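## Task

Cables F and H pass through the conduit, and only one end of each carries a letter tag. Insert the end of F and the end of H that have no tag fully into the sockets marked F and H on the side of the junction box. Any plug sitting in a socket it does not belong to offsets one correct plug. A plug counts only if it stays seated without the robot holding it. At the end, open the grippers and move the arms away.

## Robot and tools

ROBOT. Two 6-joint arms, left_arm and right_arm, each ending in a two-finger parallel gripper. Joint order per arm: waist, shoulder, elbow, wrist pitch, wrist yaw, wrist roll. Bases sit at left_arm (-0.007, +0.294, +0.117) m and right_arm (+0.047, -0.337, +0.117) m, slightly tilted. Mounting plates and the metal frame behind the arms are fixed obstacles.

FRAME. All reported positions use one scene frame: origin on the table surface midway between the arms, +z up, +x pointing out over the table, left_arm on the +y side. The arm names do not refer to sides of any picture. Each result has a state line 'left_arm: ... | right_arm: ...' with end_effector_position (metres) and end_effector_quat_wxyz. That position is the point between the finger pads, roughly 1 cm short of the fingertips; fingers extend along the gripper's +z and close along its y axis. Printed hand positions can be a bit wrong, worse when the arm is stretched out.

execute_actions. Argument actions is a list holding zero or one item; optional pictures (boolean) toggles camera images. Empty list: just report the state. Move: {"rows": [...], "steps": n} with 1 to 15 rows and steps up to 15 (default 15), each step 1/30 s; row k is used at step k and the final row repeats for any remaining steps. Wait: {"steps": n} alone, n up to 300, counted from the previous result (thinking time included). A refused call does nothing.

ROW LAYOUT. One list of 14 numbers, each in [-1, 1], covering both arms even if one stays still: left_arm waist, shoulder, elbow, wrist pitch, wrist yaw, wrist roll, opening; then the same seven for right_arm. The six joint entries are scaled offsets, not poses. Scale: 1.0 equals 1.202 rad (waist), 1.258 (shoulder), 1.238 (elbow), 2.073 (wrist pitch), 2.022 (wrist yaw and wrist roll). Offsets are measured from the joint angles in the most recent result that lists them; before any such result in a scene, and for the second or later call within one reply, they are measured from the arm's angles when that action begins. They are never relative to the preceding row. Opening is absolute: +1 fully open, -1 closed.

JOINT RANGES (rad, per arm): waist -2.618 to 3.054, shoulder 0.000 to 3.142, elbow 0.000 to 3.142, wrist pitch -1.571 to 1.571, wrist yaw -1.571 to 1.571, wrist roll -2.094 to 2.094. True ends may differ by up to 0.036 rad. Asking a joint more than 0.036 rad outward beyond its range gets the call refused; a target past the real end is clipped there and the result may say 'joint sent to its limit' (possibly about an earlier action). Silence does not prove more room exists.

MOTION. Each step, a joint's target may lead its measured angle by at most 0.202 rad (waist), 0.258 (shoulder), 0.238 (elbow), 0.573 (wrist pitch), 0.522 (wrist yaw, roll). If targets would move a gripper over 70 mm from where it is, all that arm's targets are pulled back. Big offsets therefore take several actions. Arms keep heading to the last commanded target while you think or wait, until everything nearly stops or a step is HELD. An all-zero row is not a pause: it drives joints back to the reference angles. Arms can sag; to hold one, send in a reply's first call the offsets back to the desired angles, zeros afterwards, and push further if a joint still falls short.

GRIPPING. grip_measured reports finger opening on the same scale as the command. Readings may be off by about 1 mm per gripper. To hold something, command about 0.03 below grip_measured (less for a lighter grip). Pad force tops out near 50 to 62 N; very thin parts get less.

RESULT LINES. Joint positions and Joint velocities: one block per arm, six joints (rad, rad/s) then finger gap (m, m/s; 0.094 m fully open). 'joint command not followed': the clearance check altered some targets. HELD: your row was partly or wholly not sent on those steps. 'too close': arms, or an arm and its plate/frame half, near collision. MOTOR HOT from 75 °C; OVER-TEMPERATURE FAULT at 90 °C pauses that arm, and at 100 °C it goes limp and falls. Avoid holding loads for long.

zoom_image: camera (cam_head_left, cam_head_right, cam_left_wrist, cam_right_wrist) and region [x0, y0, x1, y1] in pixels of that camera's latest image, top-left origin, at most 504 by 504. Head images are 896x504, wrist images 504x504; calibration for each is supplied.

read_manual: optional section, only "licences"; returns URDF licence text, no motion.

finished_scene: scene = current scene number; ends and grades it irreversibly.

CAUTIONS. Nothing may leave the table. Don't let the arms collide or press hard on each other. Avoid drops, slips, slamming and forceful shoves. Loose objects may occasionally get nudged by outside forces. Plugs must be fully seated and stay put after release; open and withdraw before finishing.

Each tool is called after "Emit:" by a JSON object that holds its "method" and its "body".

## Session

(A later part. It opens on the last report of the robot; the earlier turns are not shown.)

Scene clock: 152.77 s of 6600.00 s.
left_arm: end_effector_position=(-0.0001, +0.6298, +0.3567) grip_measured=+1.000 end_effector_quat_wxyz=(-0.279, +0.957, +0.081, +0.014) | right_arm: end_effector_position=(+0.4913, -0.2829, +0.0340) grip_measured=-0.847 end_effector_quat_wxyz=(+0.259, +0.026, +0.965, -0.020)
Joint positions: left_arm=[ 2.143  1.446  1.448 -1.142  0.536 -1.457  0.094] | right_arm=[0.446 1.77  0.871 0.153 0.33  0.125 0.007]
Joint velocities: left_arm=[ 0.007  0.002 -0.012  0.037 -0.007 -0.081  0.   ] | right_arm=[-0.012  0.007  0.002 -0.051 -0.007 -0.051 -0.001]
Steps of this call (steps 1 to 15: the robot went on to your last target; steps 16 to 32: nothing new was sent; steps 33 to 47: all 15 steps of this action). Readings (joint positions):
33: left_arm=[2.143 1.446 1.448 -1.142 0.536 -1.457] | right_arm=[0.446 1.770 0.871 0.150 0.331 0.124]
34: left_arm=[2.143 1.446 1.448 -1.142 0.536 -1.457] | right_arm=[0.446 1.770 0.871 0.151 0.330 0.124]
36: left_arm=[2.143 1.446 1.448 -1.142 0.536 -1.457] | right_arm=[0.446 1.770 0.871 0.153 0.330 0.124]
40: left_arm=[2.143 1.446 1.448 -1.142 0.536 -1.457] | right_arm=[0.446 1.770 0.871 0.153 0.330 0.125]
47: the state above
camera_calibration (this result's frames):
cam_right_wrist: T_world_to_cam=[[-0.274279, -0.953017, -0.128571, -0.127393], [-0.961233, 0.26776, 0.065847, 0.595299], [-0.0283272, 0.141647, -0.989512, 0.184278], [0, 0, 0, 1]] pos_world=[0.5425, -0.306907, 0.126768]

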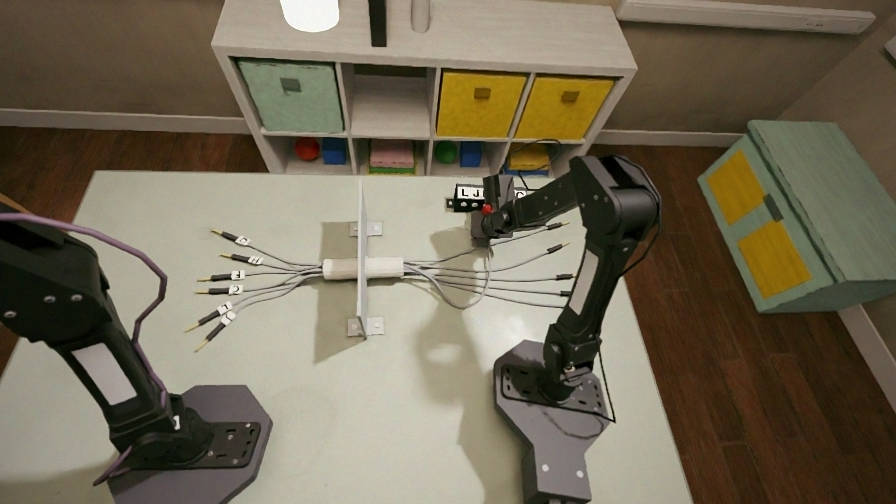

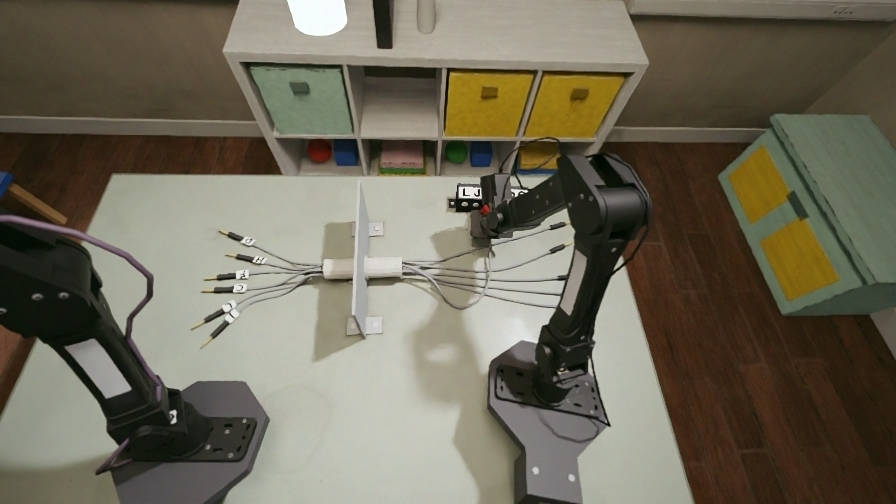

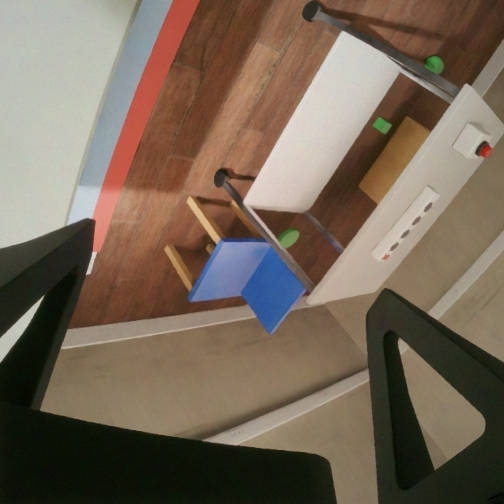

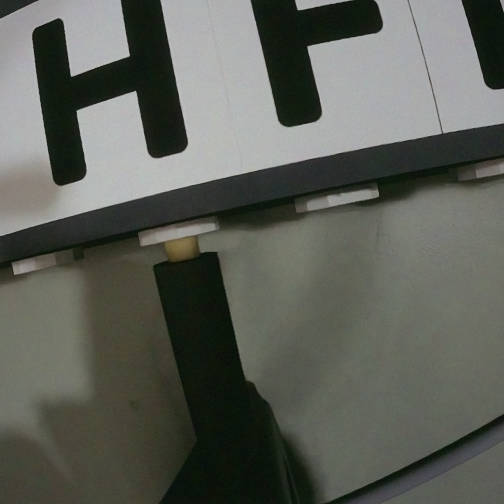

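Emit:
{"method": "execute_actions", "body": {"actions": [{"rows":[[0,0,0,0,0,0,1,0.01,-0.02,-0.015,0,-0.01,0,-0.8],[0,0,0,0,0,0,1,0.02,-0.04,-0.024,0,-0.015,0,-0.8],[0,0,0,0,0,0,1,0.022,-0.06,-0.024,0,-0.015,0,-0.8],[0,0,0,0,0,0,1,0.022,-0.072,-0.024,0,-0.015,0,-0.8]],"steps":15}]}}

Scene clock: 153.90 s of 6600.00 s.
left_arm: end_effector_position=(-0.0001, +0.6298, +0.3567) grip_measured=+1.000 end_effector_quat_wxyz=(-0.279, +0.957, +0.081, +0.014) | right_arm: end_effector_position=(+0.4865, -0.2819, +0.0459) grip_measured=-0.803 end_effector_quat_wxyz=(+0.261, +0.023, +0.965, -0.011)
Joint positions: left_arm=[ 2.143  1.446  1.448 -1.142  0.536 -1.457  0.094] | right_arm=[0.451 1.716 0.848 0.127 0.316 0.126 0.009]
Joint velocities: left_arm=[ 0.002  0.002  0.017  0.037 -0.007  0.007  0.   ] | right_arm=[ 0.007  0.002 -0.002 -0.007 -0.022  0.022 -0.   ]
Steps of this call (steps 1 to 15: the robot went on to your last target; steps 16 to 19: nothing new was sent; steps 20 to 34: all 15 steps of this action). Readings (joint positions):
20: left_arm=[2.143 1.446 1.448 -1.142 0.536 -1.457] | right_arm=[0.446 1.770 0.867 0.145 0.329 0.126]
21: left_arm=[2.143 1.446 1.448 -1.142 0.536 -1.457] | right_arm=[0.447 1.768 0.865 0.145 0.326 0.126]
23: left_arm=[2.143 1.446 1.448 -1.142 0.536 -1.457] | right_arm=[0.448 1.752 0.857 0.145 0.321 0.126]
27: left_arm=[2.143 1.446 1.448 -1.142 0.536 -1.457] | right_arm=[0.451 1.717 0.848 0.128 0.317 0.126]
34: the state above
camera_calibration (this result's frames):
cam_right_wrist: T_world_to_cam=[[-0.264443, -0.953573, -0.144115, -0.130399], [-0.964088, 0.257581, 0.0646964, 0.588247], [-0.0245713, 0.156048, -0.987444, 0.197816], [0, 0, 0, 1]] pos_world=[0.537499, -0.306735, 0.138482]

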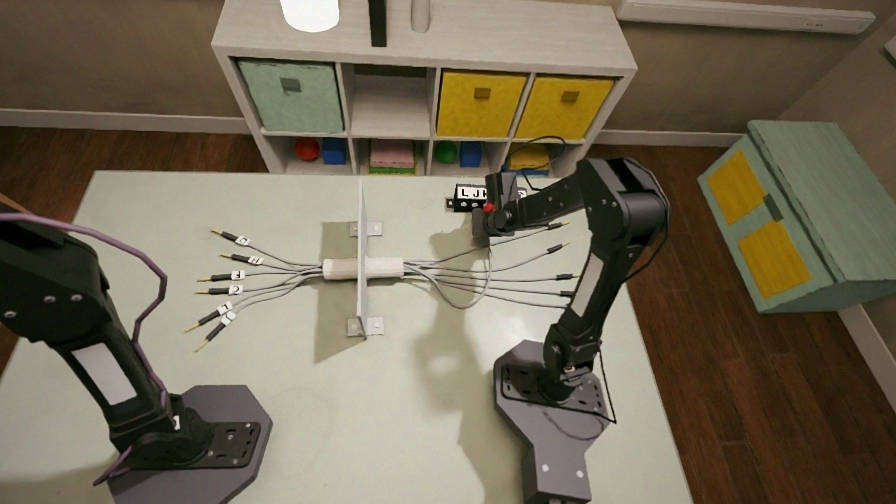

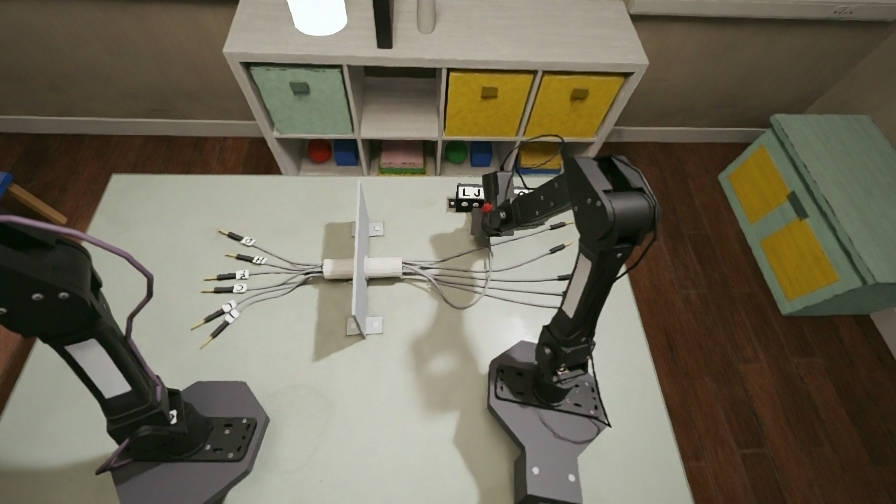

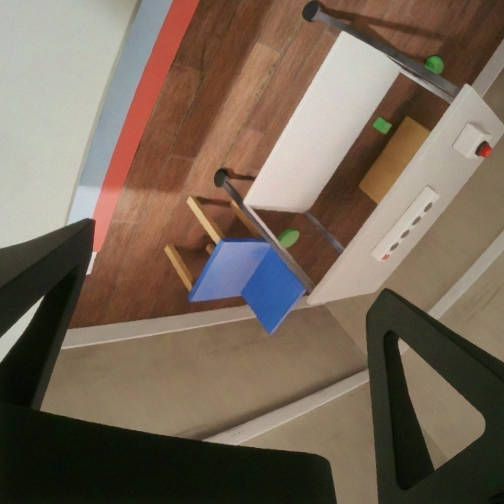

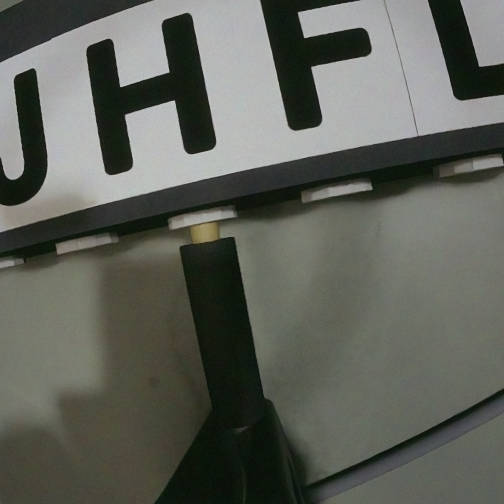

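Centred now. Push.

Emit:
{"method": "execute_actions", "body": {"actions": [{"rows":[[0,0,0,0,0,0,1,0,0,0.04,0.05,0,0,-0.85],[0,0,0,0,0,0,1,0,0,0.06,0.07,0,0,-0.85],[0,0,0,0,0,0,1,0,0.005,0.08,0.09,0,0,-0.85],[0,0,0,0,0,0,1,0,0.01,0.095,0.11,0,0,-0.85],[0,0,0,0,0,0,1,0,0.01,0.11,0.13,0,0,-0.85]],"steps":15}]}}

Scene clock: 154.97 s of 6600.00 s.
left_arm: end_effector_position=(-0.0001, +0.6298, +0.3567) grip_measured=+1.000 end_effector_quat_wxyz=(-0.279, +0.957, +0.081, +0.014) | right_arm: end_effector_position=(+0.4894, -0.2833, +0.0429) grip_measured=-0.846 end_effector_quat_wxyz=(+0.257, +0.024, +0.966, -0.019)
Joint positions: left_arm=[ 2.143  1.446  1.448 -1.142  0.536 -1.457  0.094] | right_arm=[0.451 1.736 0.871 0.113 0.331 0.126 0.007]
Joint velocities: left_arm=[-0.007 -0.002 -0.012  0.051  0.051 -0.007  0.   ] | right_arm=[ 0.012  0.002 -0.007  0.022 -0.022  0.022  0.   ]
Steps of this call (steps 1 to 15: the robot went on to your last target; steps 16 to 17: nothing new was sent; steps 18 to 32: all 15 steps of this action). Readings (joint positions):
18: left_arm=[2.143 1.446 1.448 -1.142 0.536 -1.457] | right_arm=[0.451 1.716 0.848 0.130 0.318 0.126]
19: left_arm=[2.143 1.446 1.448 -1.142 0.536 -1.457] | right_arm=[0.451 1.716 0.851 0.131 0.320 0.126]
21: left_arm=[2.143 1.446 1.448 -1.142 0.536 -1.457] | right_arm=[0.451 1.724 0.860 0.124 0.325 0.126]
25: left_arm=[2.143 1.446 1.448 -1.142 0.536 -1.457] | right_arm=[0.451 1.735 0.869 0.117 0.331 0.126]
32: the state above
camera_calibration (this result's frames):
cam_right_wrist: T_world_to_cam=[[-0.270594, -0.954286, -0.126955, -0.129295], [-0.962116, 0.263502, 0.0699948, 0.592072], [-0.033342, 0.141086, -0.989436, 0.195357], [0, 0, 0, 1]] pos_world=[0.541169, -0.306959, 0.135437]

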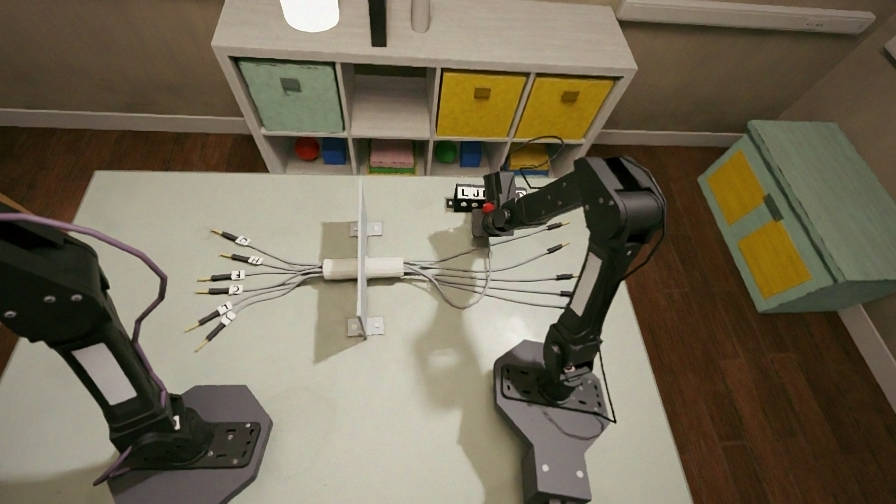

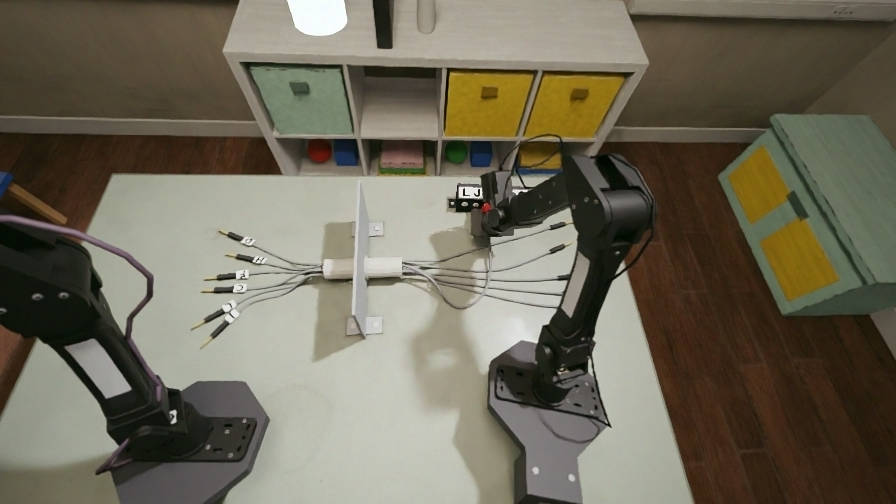

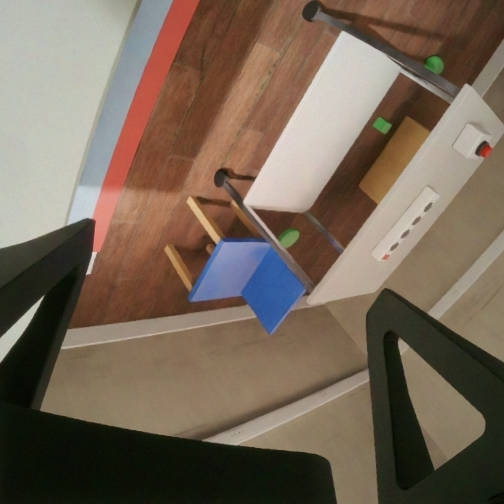

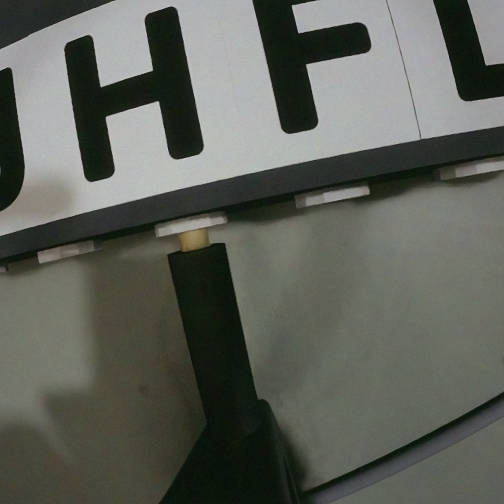

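Emit:
{"method": "execute_actions", "body": {"actions": [{"rows":[[0,0,0,0,0,0,1,0,-0.02,-0.03,0.02,0,0,-0.6],[0,0,0,0,0,0,1,0,-0.02,-0.06,0.07,0,0,-0.5],[0,0,0,0,0,0,1,0,-0.01,-0.09,0.12,0,0,-0.5],[0,0,0,0,0,0,1,0,0,-0.13,0.18,0,0,-0.5],[0,0,0,0,0,0,1,0,0.01,-0.17,0.25,0,0,-0.5],[0,0,0,0,0,0,1,0,0.011,-0.2,0.31,0,0,-0.5],[0,0,0,0,0,0,1,0,0.025,-0.23,0.35,0,0,-0.5],[0,0,0,0,0,0,1,0,0.045,-0.26,0.39,0,0,-0.5],[0,0,0,0,0,0,1,0,0.065,-0.29,0.43,0,0,-0.5],[0,0,0,0,0,0,1,0,0.085,-0.32,0.47,0,0,-0.5],[0,0,0,0,0,0,1,0,0.1,-0.345,0.51,0,0,-0.5],[0,0,0,0,0,0,1,0,0.115,-0.365,0.555,0,0,-0.5]],"steps":15}], "pictures": false}}

Emit:
{"method": "execute_actions", "body": {"actions": [{"steps":15}]}}

Scene clock: 161.10 s of 6600.00 s.
left_arm: end_effector_position=(-0.0001, +0.6298, +0.3567) grip_measured=+1.000 end_effector_quat_wxyz=(-0.279, +0.957, +0.081, +0.014) | right_arm: end_effector_position=(+0.4506, -0.2886, +0.0273) grip_measured=-0.503 end_effector_quat_wxyz=(+0.413, +0.070, +0.908, +0.012)
Joint positions: left_arm=[ 2.143  1.446  1.448 -1.142  0.536 -1.457  0.094] | right_arm=[0.451 1.877 0.432 1.046 0.331 0.126 0.023]
Joint velocities: left_arm=[-0.007  0.002 -0.007 -0.007 -0.051  0.081  0.   ] | right_arm=[-0.007  0.168 -0.227  1.033 -0.037 -0.066 -0.001]
Steps of this call (steps 1 to 15: the robot went on to your last target; steps 16 to 90: nothing new was sent; then 2.63 s passed at rest; steps 91 to 105: all 15 steps of this action). Readings (joint positions):
91: left_arm=[2.143 1.446 1.448 -1.142 0.536 -1.457] | right_arm=[0.451 1.736 0.866 0.110 0.331 0.126]
92: left_arm=[2.143 1.446 1.448 -1.142 0.536 -1.457] | right_arm=[0.451 1.736 0.854 0.132 0.331 0.126]
94: left_arm=[2.143 1.446 1.448 -1.142 0.536 -1.457] | right_arm=[0.451 1.736 0.804 0.231 0.331 0.126]
98: left_arm=[2.143 1.446 1.448 -1.142 0.536 -1.457] | right_arm=[0.451 1.746 0.634 0.552 0.331 0.126]
105: the state above

Scene clock: 161.60 s of 6600.00 s.
left_arm: end_effector_position=(-0.0001, +0.6298, +0.3567) grip_measured=+1.000 end_effector_quat_wxyz=(-0.279, +0.957, +0.081, +0.014) | right_arm: end_effector_position=(+0.4761, -0.2904, +0.0632) grip_measured=-0.503 end_effector_quat_wxyz=(+0.492, +0.094, +0.865, +0.028)
Joint positions: left_arm=[ 2.143  1.446  1.448 -1.142  0.536 -1.457  0.094] | right_arm=[0.451 1.879 0.428 1.241 0.331 0.126 0.023]
Joint velocities: left_arm=[ 0.012  0.002  0.002  0.066  0.066 -0.022  0.   ] | right_arm=[ 0.012 -0.012 -0.007 -0.022  0.081  0.022  0.   ]
Steps of this call (steps 1 to 15: the robot went on to your last target). Readings (joint positions):
1: left_arm=[2.143 1.446 1.448 -1.142 0.536 -1.457] | right_arm=[0.451 1.879 0.428 1.078 0.331 0.126]
2: left_arm=[2.143 1.446 1.448 -1.142 0.536 -1.457] | right_arm=[0.451 1.879 0.428 1.108 0.331 0.126]
4: left_arm=[2.143 1.446 1.448 -1.142 0.536 -1.457] | right_arm=[0.451 1.879 0.428 1.165 0.331 0.126]
8: left_arm=[2.143 1.446 1.448 -1.142 0.536 -1.457] | right_arm=[0.451 1.879 0.428 1.217 0.331 0.126]
15: the state above
camera_calibration (this result's frames):
cam_right_wrist: T_world_to_cam=[[-0.240625, -0.896838, -0.371189, -0.119323], [-0.846416, 0.381057, -0.371989, 0.586689], [0.475058, 0.224671, -0.850789, -0.0105692], [0, 0, 0, 1]] pos_world=[0.472892, -0.328201, 0.164959]

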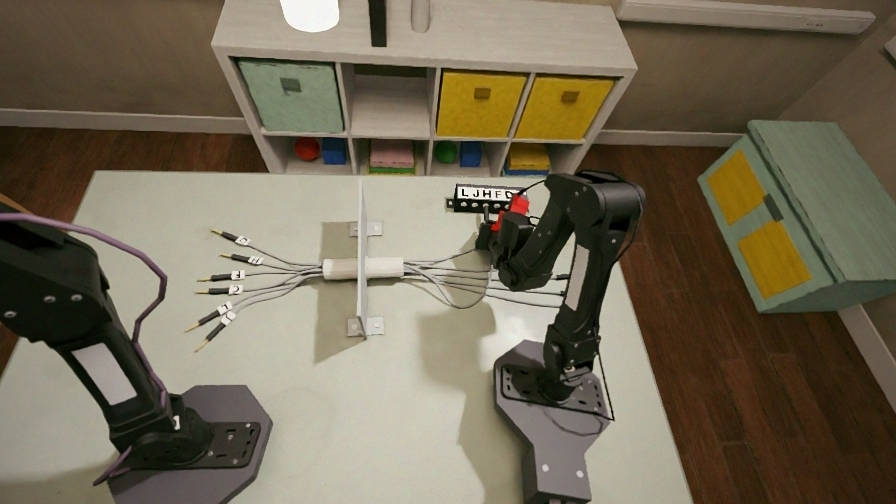

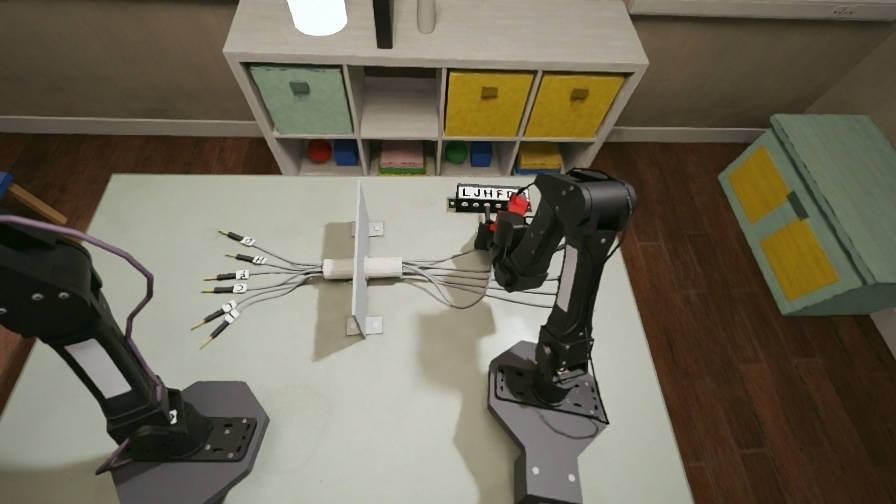

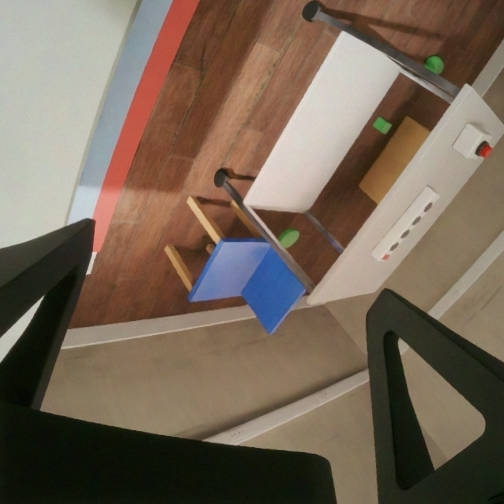

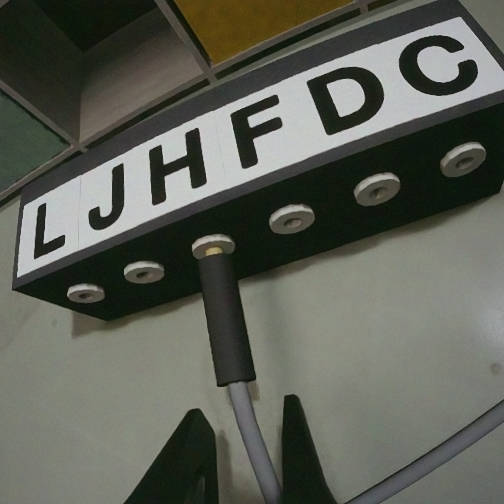

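Emit:
{"method": "execute_actions", "body": {"actions": [{"rows":[[0,0,0,0,0,0,1,0,0.012,0,0.01,0,0,-0.6],[0,0,0,0,0,0,1,0,0.022,0,0.01,0,0,-0.7],[0,0,0,0,0,0,1,0,0.029,0,0.01,0,0,-0.75],[0,0,0,0,0,0,1,0,0.029,0,0.01,0,0,-0.8]],"steps":15}]}}

Scene clock: 162.97 s of 6600.00 s.
left_arm: end_effector_position=(-0.0001, +0.6298, +0.3567) grip_measured=+1.000 end_effector_quat_wxyz=(-0.279, +0.957, +0.081, +0.014) | right_arm: end_effector_position=(+0.4732, -0.2896, +0.0561) grip_measured=-0.797 end_effector_quat_wxyz=(+0.486, +0.092, +0.869, +0.027)
Joint positions: left_arm=[ 2.143  1.446  1.448 -1.142  0.536 -1.457  0.094] | right_arm=[0.451 1.904 0.428 1.25  0.331 0.126 0.01 ]
Joint velocities: left_arm=[ 0.007 -0.002  0.002 -0.007  0.037 -0.066  0.   ] | right_arm=[-0.002 -0.007 -0.002 -0.022  0.007 -0.022 -0.   ]
Steps of this call (steps 1 to 15: the robot went on to your last target; steps 16 to 26: nothing new was sent; steps 27 to 41: all 15 steps of this action). Readings (joint positions):
27: left_arm=[2.143 1.446 1.448 -1.142 0.536 -1.457] | right_arm=[0.451 1.879 0.428 1.246 0.331 0.126]
28: left_arm=[2.143 1.446 1.448 -1.142 0.536 -1.457] | right_arm=[0.451 1.880 0.428 1.247 0.331 0.126]
30: left_arm=[2.143 1.446 1.448 -1.142 0.536 -1.457] | right_arm=[0.451 1.889 0.428 1.250 0.331 0.126]
34: left_arm=[2.143 1.446 1.448 -1.142 0.536 -1.457] | right_arm=[0.451 1.903 0.428 1.250 0.331 0.126]
41: the state above
camera_calibration (this result's frames):
cam_right_wrist: T_world_to_cam=[[-0.24327, -0.898761, -0.364757, -0.121583], [-0.852917, 0.377293, -0.360808, 0.582619], [0.4619, 0.223334, -0.858353, -0.00911146], [0, 0, 0, 1]] pos_world=[0.471557, -0.327058, 0.158044]

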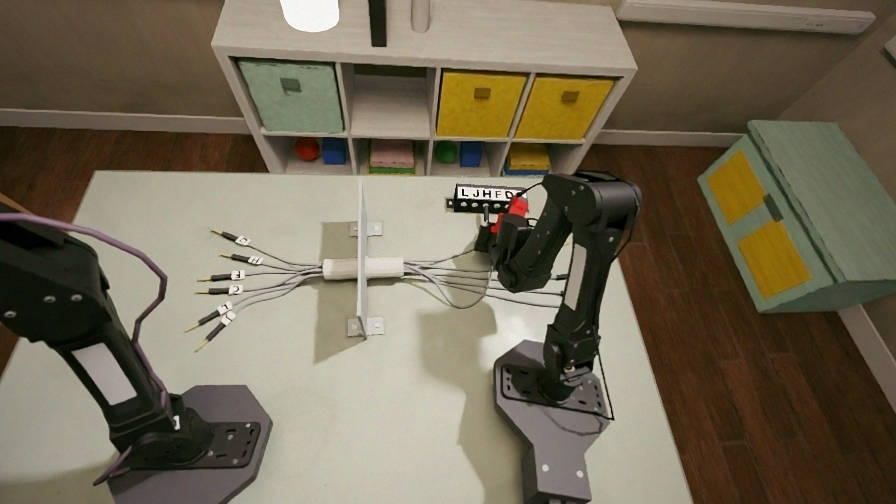

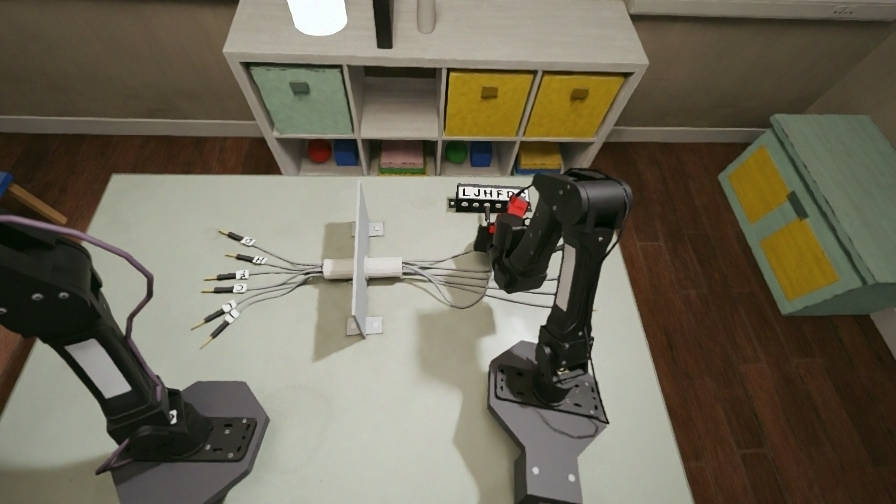

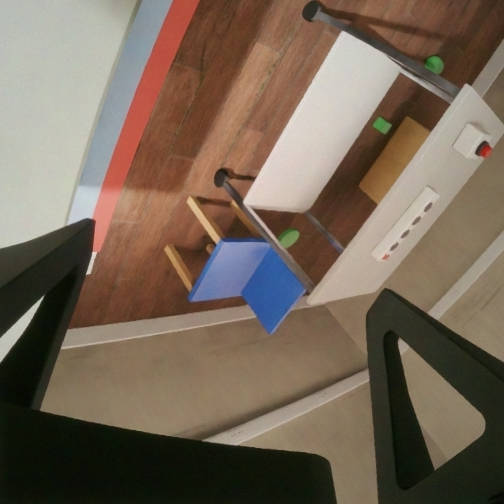

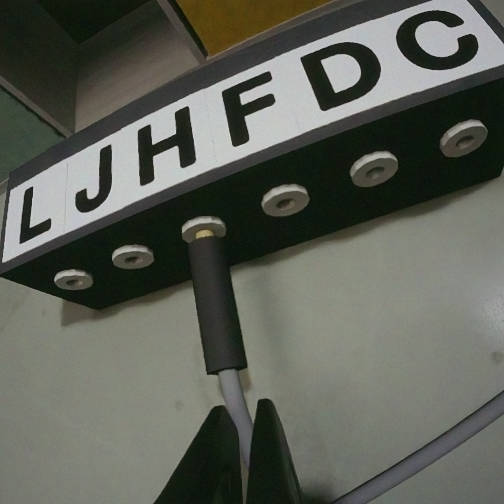

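Emit:
{"method": "execute_actions", "body": {"actions": [{"rows":[[0,0,0,0,0,0,1,0.019,0.017,0,0.005,0,0,-0.85]],"steps":12}]}}

Scene clock: 164.30 s of 6600.00 s.
left_arm: end_effector_position=(-0.0001, +0.6298, +0.3567) grip_measured=+1.000 end_effector_quat_wxyz=(-0.279, +0.957, +0.081, +0.014) | right_arm: end_effector_position=(+0.4729, -0.2869, +0.0566) grip_measured=-0.847 end_effector_quat_wxyz=(+0.486, +0.090, +0.869, +0.029)
Joint positions: left_arm=[ 2.143  1.446  1.448 -1.142  0.536 -1.457  0.094] | right_arm=[0.457 1.904 0.428 1.25  0.331 0.126 0.007]
Joint velocities: left_arm=[-0.002  0.002  0.027 -0.022 -0.022  0.007  0.   ] | right_arm=[ 0.027  0.007  0.017  0.022 -0.022  0.022 -0.001]
Steps of this call (steps 1 to 15: the robot went on to your last target; steps 16 to 28: nothing new was sent; steps 29 to 40: all 12 steps of this action). Readings (joint positions):
29: left_arm=[2.143 1.446 1.448 -1.142 0.536 -1.457] | right_arm=[0.451 1.904 0.428 1.250 0.331 0.126]
30: left_arm=[2.143 1.446 1.448 -1.142 0.536 -1.457] | right_arm=[0.453 1.904 0.428 1.250 0.331 0.126]
32: left_arm=[2.143 1.446 1.448 -1.142 0.536 -1.457] | right_arm=[0.456 1.904 0.428 1.250 0.331 0.126]
36: left_arm=[2.143 1.446 1.448 -1.142 0.536 -1.457] | right_arm=[0.457 1.904 0.428 1.250 0.331 0.126]
40: the state above
camera_calibration (this result's frames):
cam_right_wrist: T_world_to_cam=[[-0.237513, -0.899449, -0.366851, -0.121844], [-0.85491, 0.372865, -0.360695, 0.581209], [0.461212, 0.227955, -0.857508, -0.007621], [0, 0, 0, 1]] pos_world=[0.471457, -0.324568, 0.158406]

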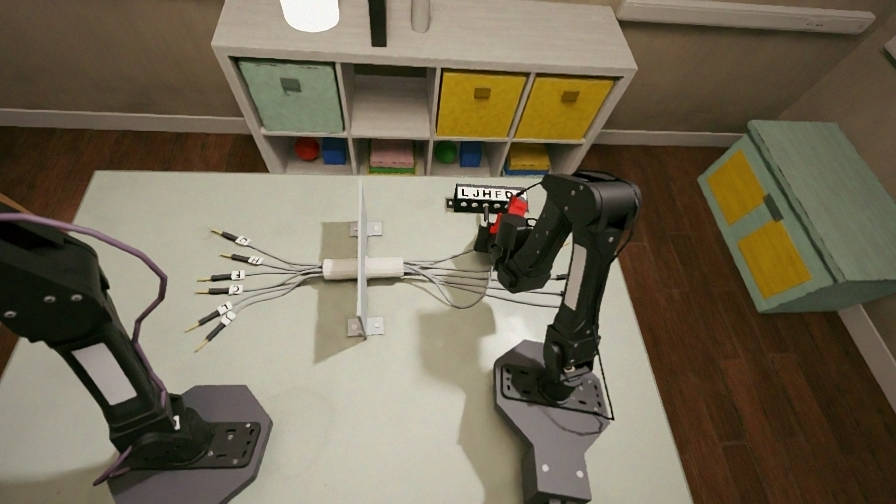

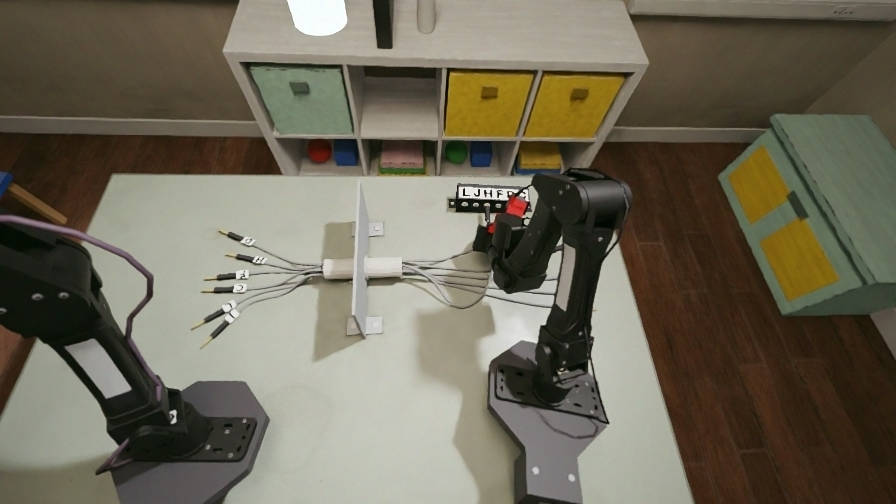

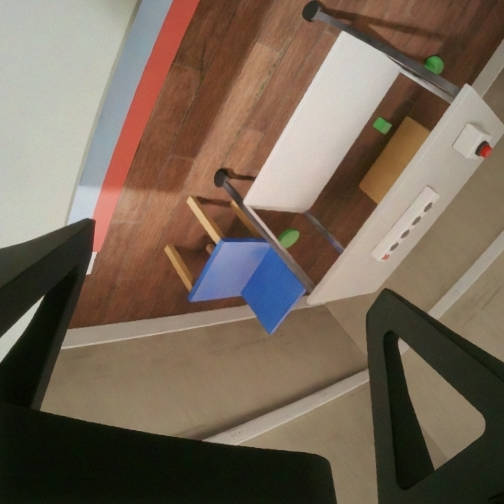

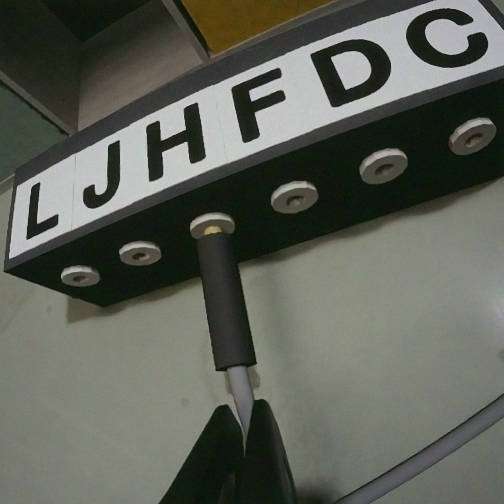

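Centred. Forward with slight lowering.

Emit:
{"method": "execute_actions", "body": {"actions": [{"rows":[[0,0,0,0,0,0,1,0,0.012,0.025,0,0,0,-0.85],[0,0,0,0,0,0,1,0,0.016,0.035,-0.004,0,0,-0.85],[0,0,0,0,0,0,1,0,0.018,0.045,-0.009,0,0,-0.85],[0,0,0,0,0,0,1,-0.004,0.018,0.055,-0.014,0,0,-0.85],[0,0,0,0,0,0,1,-0.008,0.018,0.065,-0.018,0,0,-0.85]],"steps":15}]}}

Scene clock: 165.63 s of 6600.00 s.
left_arm: end_effector_position=(-0.0001, +0.6298, +0.3567) grip_measured=+1.000 end_effector_quat_wxyz=(-0.279, +0.957, +0.081, +0.014) | right_arm: end_effector_position=(+0.4897, -0.2840, +0.0608) grip_measured=-0.847 end_effector_quat_wxyz=(+0.496, +0.093, +0.863, +0.032)
Joint positions: left_arm=[ 2.143  1.446  1.448 -1.142  0.536 -1.457  0.094] | right_arm=[0.457 1.913 0.486 1.226 0.331 0.126 0.007]
Joint velocities: left_arm=[-0.002 -0.007 -0.007  0.066 -0.037 -0.007  0.   ] | right_arm=[-0.012 -0.022 -0.017 -0.051 -0.022  0.007  0.001]
Steps of this call (steps 1 to 15: the robot went on to your last target; steps 16 to 25: nothing new was sent; steps 26 to 40: all 15 steps of this action). Readings (joint positions):
26: left_arm=[2.143 1.446 1.448 -1.142 0.536 -1.457] | right_arm=[0.457 1.904 0.428 1.250 0.331 0.126]
27: left_arm=[2.143 1.446 1.448 -1.142 0.536 -1.457] | right_arm=[0.457 1.904 0.430 1.250 0.331 0.126]
29: left_arm=[2.143 1.446 1.448 -1.142 0.536 -1.457] | right_arm=[0.457 1.908 0.445 1.244 0.331 0.126]
33: left_arm=[2.143 1.446 1.448 -1.142 0.536 -1.457] | right_arm=[0.457 1.913 0.483 1.232 0.331 0.126]
40: the state above
camera_calibration (this result's frames):
cam_right_wrist: T_world_to_cam=[[-0.233312, -0.896367, -0.37695, -0.114213], [-0.844613, 0.378902, -0.378236, 0.593773], [0.481865, 0.23013, -0.845486, -0.0225927], [0, 0, 0, 1]] pos_world=[0.485748, -0.322159, 0.162432]

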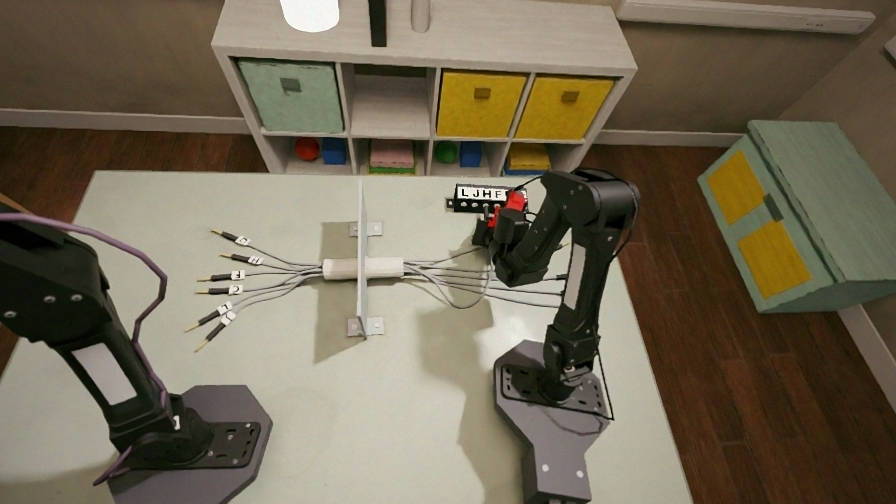

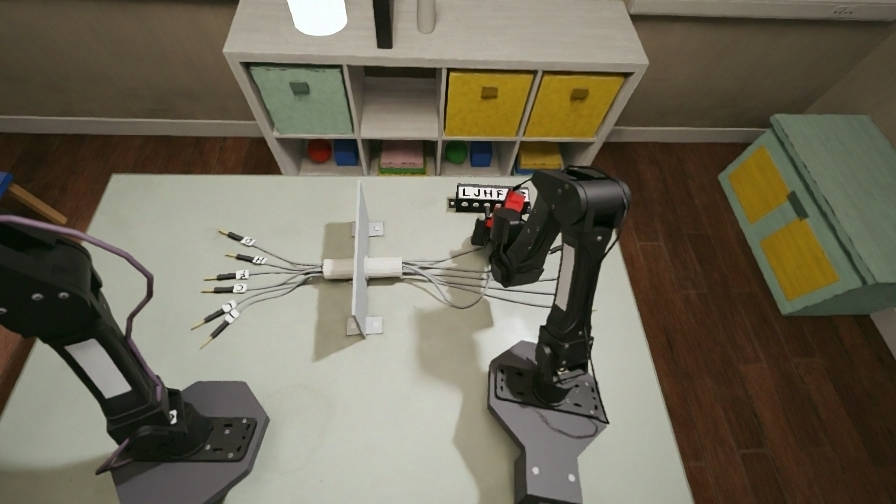

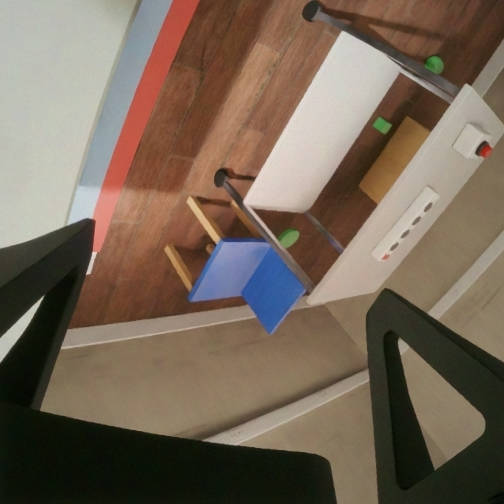

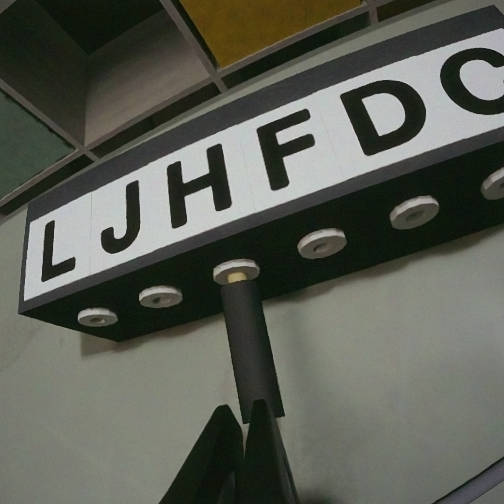

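Emit:
{"method": "execute_actions", "body": {"actions": [{"rows":[[0,0,0,0,0,0,1,-0.006,0,-0.02,0,0,0,-0.82],[0,0,0,0,0,0,1,-0.011,0.008,-0.02,0,0,0,-0.82],[0,0,0,0,0,0,1,-0.011,0.016,-0.02,0,0,0,-0.82],[0,0,0,0,0,0,1,-0.011,0.024,-0.02,0,0,0,-0.82]],"steps":15}]}}

Scene clock: 166.77 s of 6600.00 s.
left_arm: end_effector_position=(-0.0001, +0.6298, +0.3567) grip_measured=+1.000 end_effector_quat_wxyz=(-0.279, +0.957, +0.081, +0.014) | right_arm: end_effector_position=(+0.4870, -0.2851, +0.0542) grip_measured=-0.823 end_effector_quat_wxyz=(+0.488, +0.092, +0.867, +0.028)
Joint positions: left_arm=[ 2.143  1.446  1.448 -1.142  0.536 -1.457  0.094] | right_arm=[0.454 1.929 0.486 1.224 0.332 0.126 0.008]
Joint velocities: left_arm=[-0.017 -0.012 -0.007  0.007 -0.007  0.022  0.   ] | right_arm=[-0.007  0.007 -0.022  0.022  0.007  0.007 -0.001]
Steps of this call (steps 1 to 15: the robot went on to your last target; steps 16 to 19: nothing new was sent; steps 20 to 34: all 15 steps of this action). Readings (joint positions):
20: left_arm=[2.143 1.446 1.448 -1.142 0.536 -1.457] | right_arm=[0.457 1.913 0.486 1.223 0.331 0.126]
21: left_arm=[2.143 1.446 1.448 -1.142 0.536 -1.457] | right_arm=[0.457 1.913 0.486 1.223 0.331 0.126]
23: left_arm=[2.143 1.446 1.448 -1.142 0.536 -1.457] | right_arm=[0.457 1.914 0.486 1.224 0.331 0.126]
27: left_arm=[2.143 1.446 1.448 -1.142 0.536 -1.457] | right_arm=[0.456 1.926 0.486 1.224 0.332 0.126]
34: the state above
camera_calibration (this result's frames):
cam_right_wrist: T_world_to_cam=[[-0.240692, -0.898212, -0.367808, -0.11585], [-0.850659, 0.377694, -0.365686, 0.591277], [0.467382, 0.224861, -0.85498, -0.0205783], [0, 0, 0, 1]] pos_world=[0.484709, -0.322752, 0.156017]

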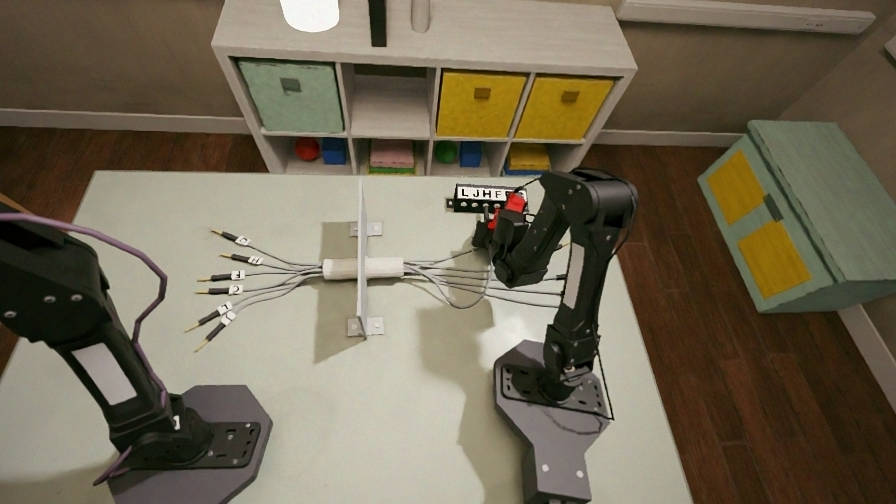

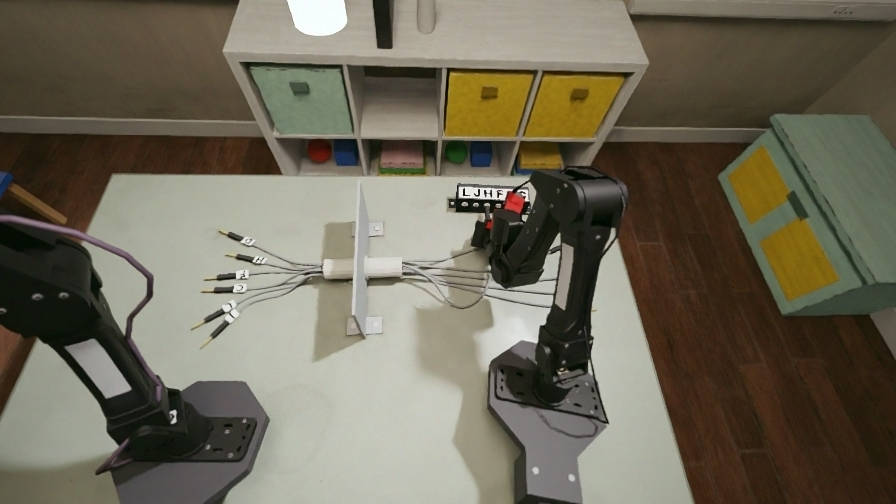

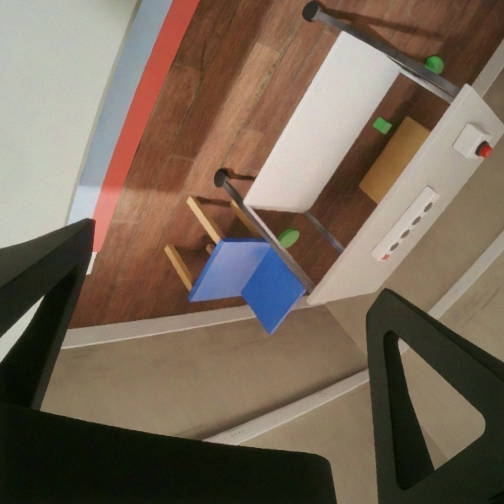

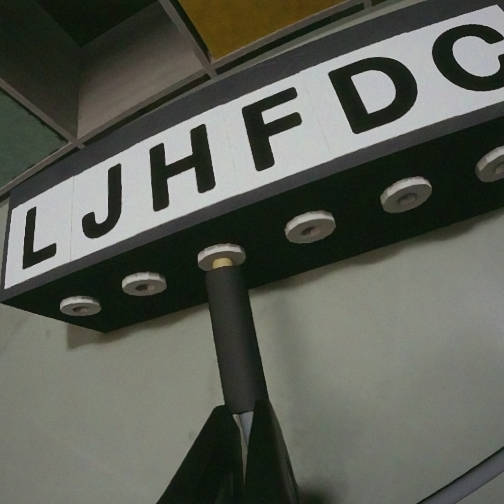

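Emit:
{"method": "execute_actions", "body": {"actions": [{"rows":[[0,0,0,0,0,0,1,0,0.012,0,0,0,0,-0.85],[0,0,0,0,0,0,1,0,0.018,0.02,0,0,0,-0.85],[0,0,0,0,0,0,1,0,0.022,0.032,0,0,0,-0.85],[0,0,0,0,0,0,1,0,0.026,0.044,-0.003,0,0,-0.85],[0,0,0,0,0,0,1,0,0.03,0.056,-0.006,0,0,-0.85],[0,0,0,0,0,0,1,0,0.032,0.068,-0.008,0,0,-0.85]],"steps":15}]}}

Scene clock: 167.97 s of 6600.00 s.
left_arm: end_effector_position=(-0.0001, +0.6298, +0.3567) grip_measured=+1.000 end_effector_quat_wxyz=(-0.279, +0.957, +0.081, +0.014) | right_arm: end_effector_position=(+0.4889, -0.2851, +0.0531) grip_measured=-0.846 end_effector_quat_wxyz=(+0.489, +0.093, +0.867, +0.026)
Joint positions: left_arm=[ 2.143  1.446  1.448 -1.142  0.536 -1.457  0.094] | right_arm=[0.454 1.937 0.495 1.224 0.336 0.126 0.007]
Joint velocities: left_arm=[ 0.002 -0.007 -0.002  0.081 -0.022 -0.007  0.   ] | right_arm=[-0.017 -0.007 -0.002 -0.022 -0.037 -0.022 -0.001]
Steps of this call (steps 1 to 15: the robot went on to your last target; steps 16 to 21: nothing new was sent; steps 22 to 36: all 15 steps of this action). Readings (joint positions):
22: left_arm=[2.143 1.446 1.448 -1.142 0.536 -1.457] | right_arm=[0.454 1.929 0.486 1.224 0.332 0.126]
23: left_arm=[2.143 1.446 1.448 -1.142 0.536 -1.457] | right_arm=[0.454 1.929 0.486 1.224 0.332 0.126]
25: left_arm=[2.143 1.446 1.448 -1.142 0.536 -1.457] | right_arm=[0.454 1.934 0.491 1.224 0.333 0.126]
29: left_arm=[2.143 1.446 1.448 -1.142 0.536 -1.457] | right_arm=[0.454 1.937 0.495 1.224 0.336 0.126]
36: the state above
camera_calibration (this result's frames):
cam_right_wrist: T_world_to_cam=[[-0.243506, -0.898004, -0.36646, -0.114413], [-0.849026, 0.380019, -0.36707, 0.592505], [0.468892, 0.22175, -0.854966, -0.0239976], [0, 0, 0, 1]] pos_world=[0.486444, -0.322586, 0.155046]

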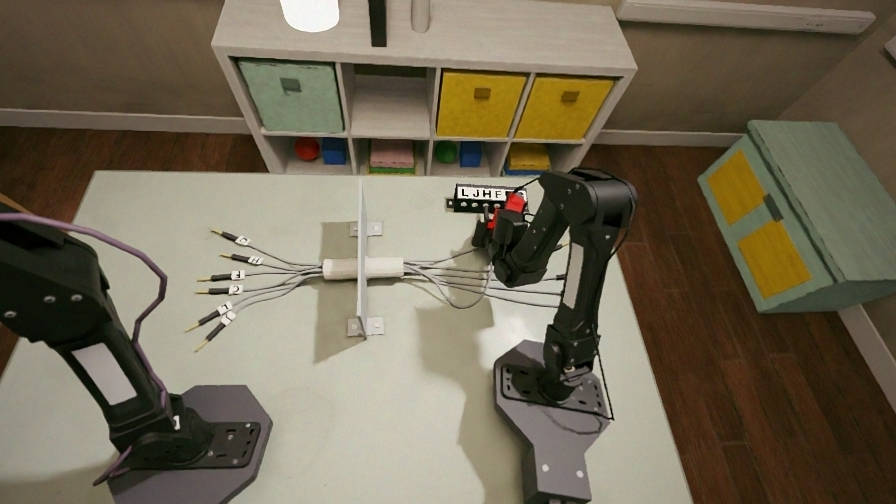

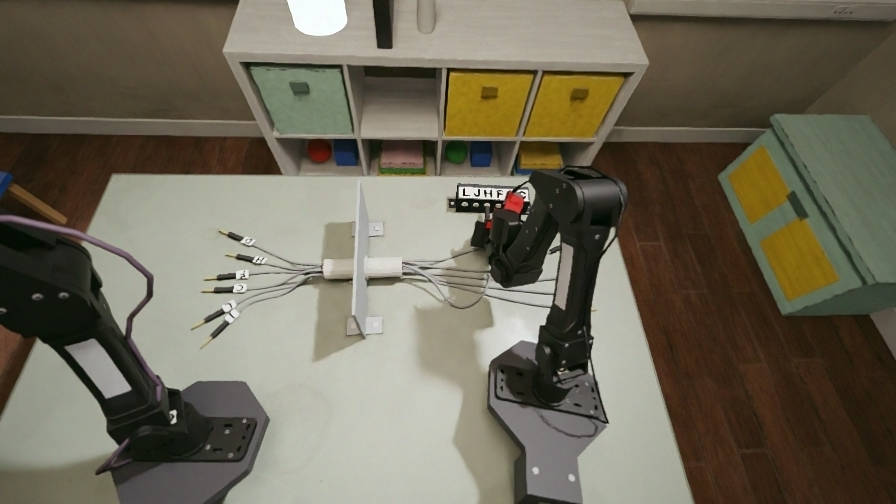

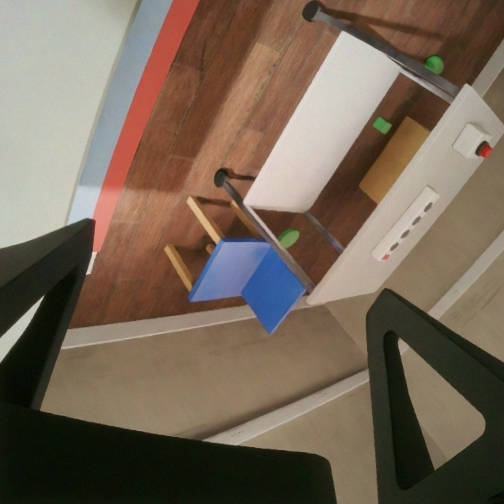

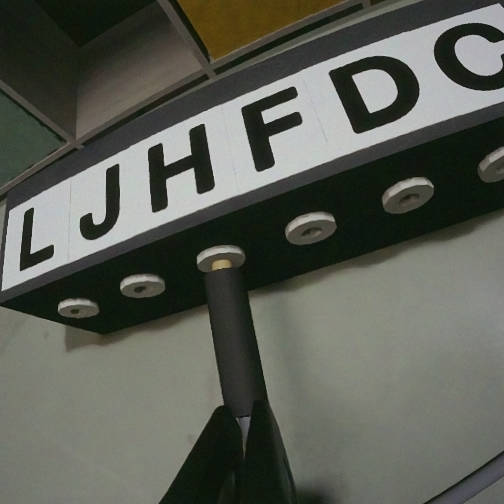

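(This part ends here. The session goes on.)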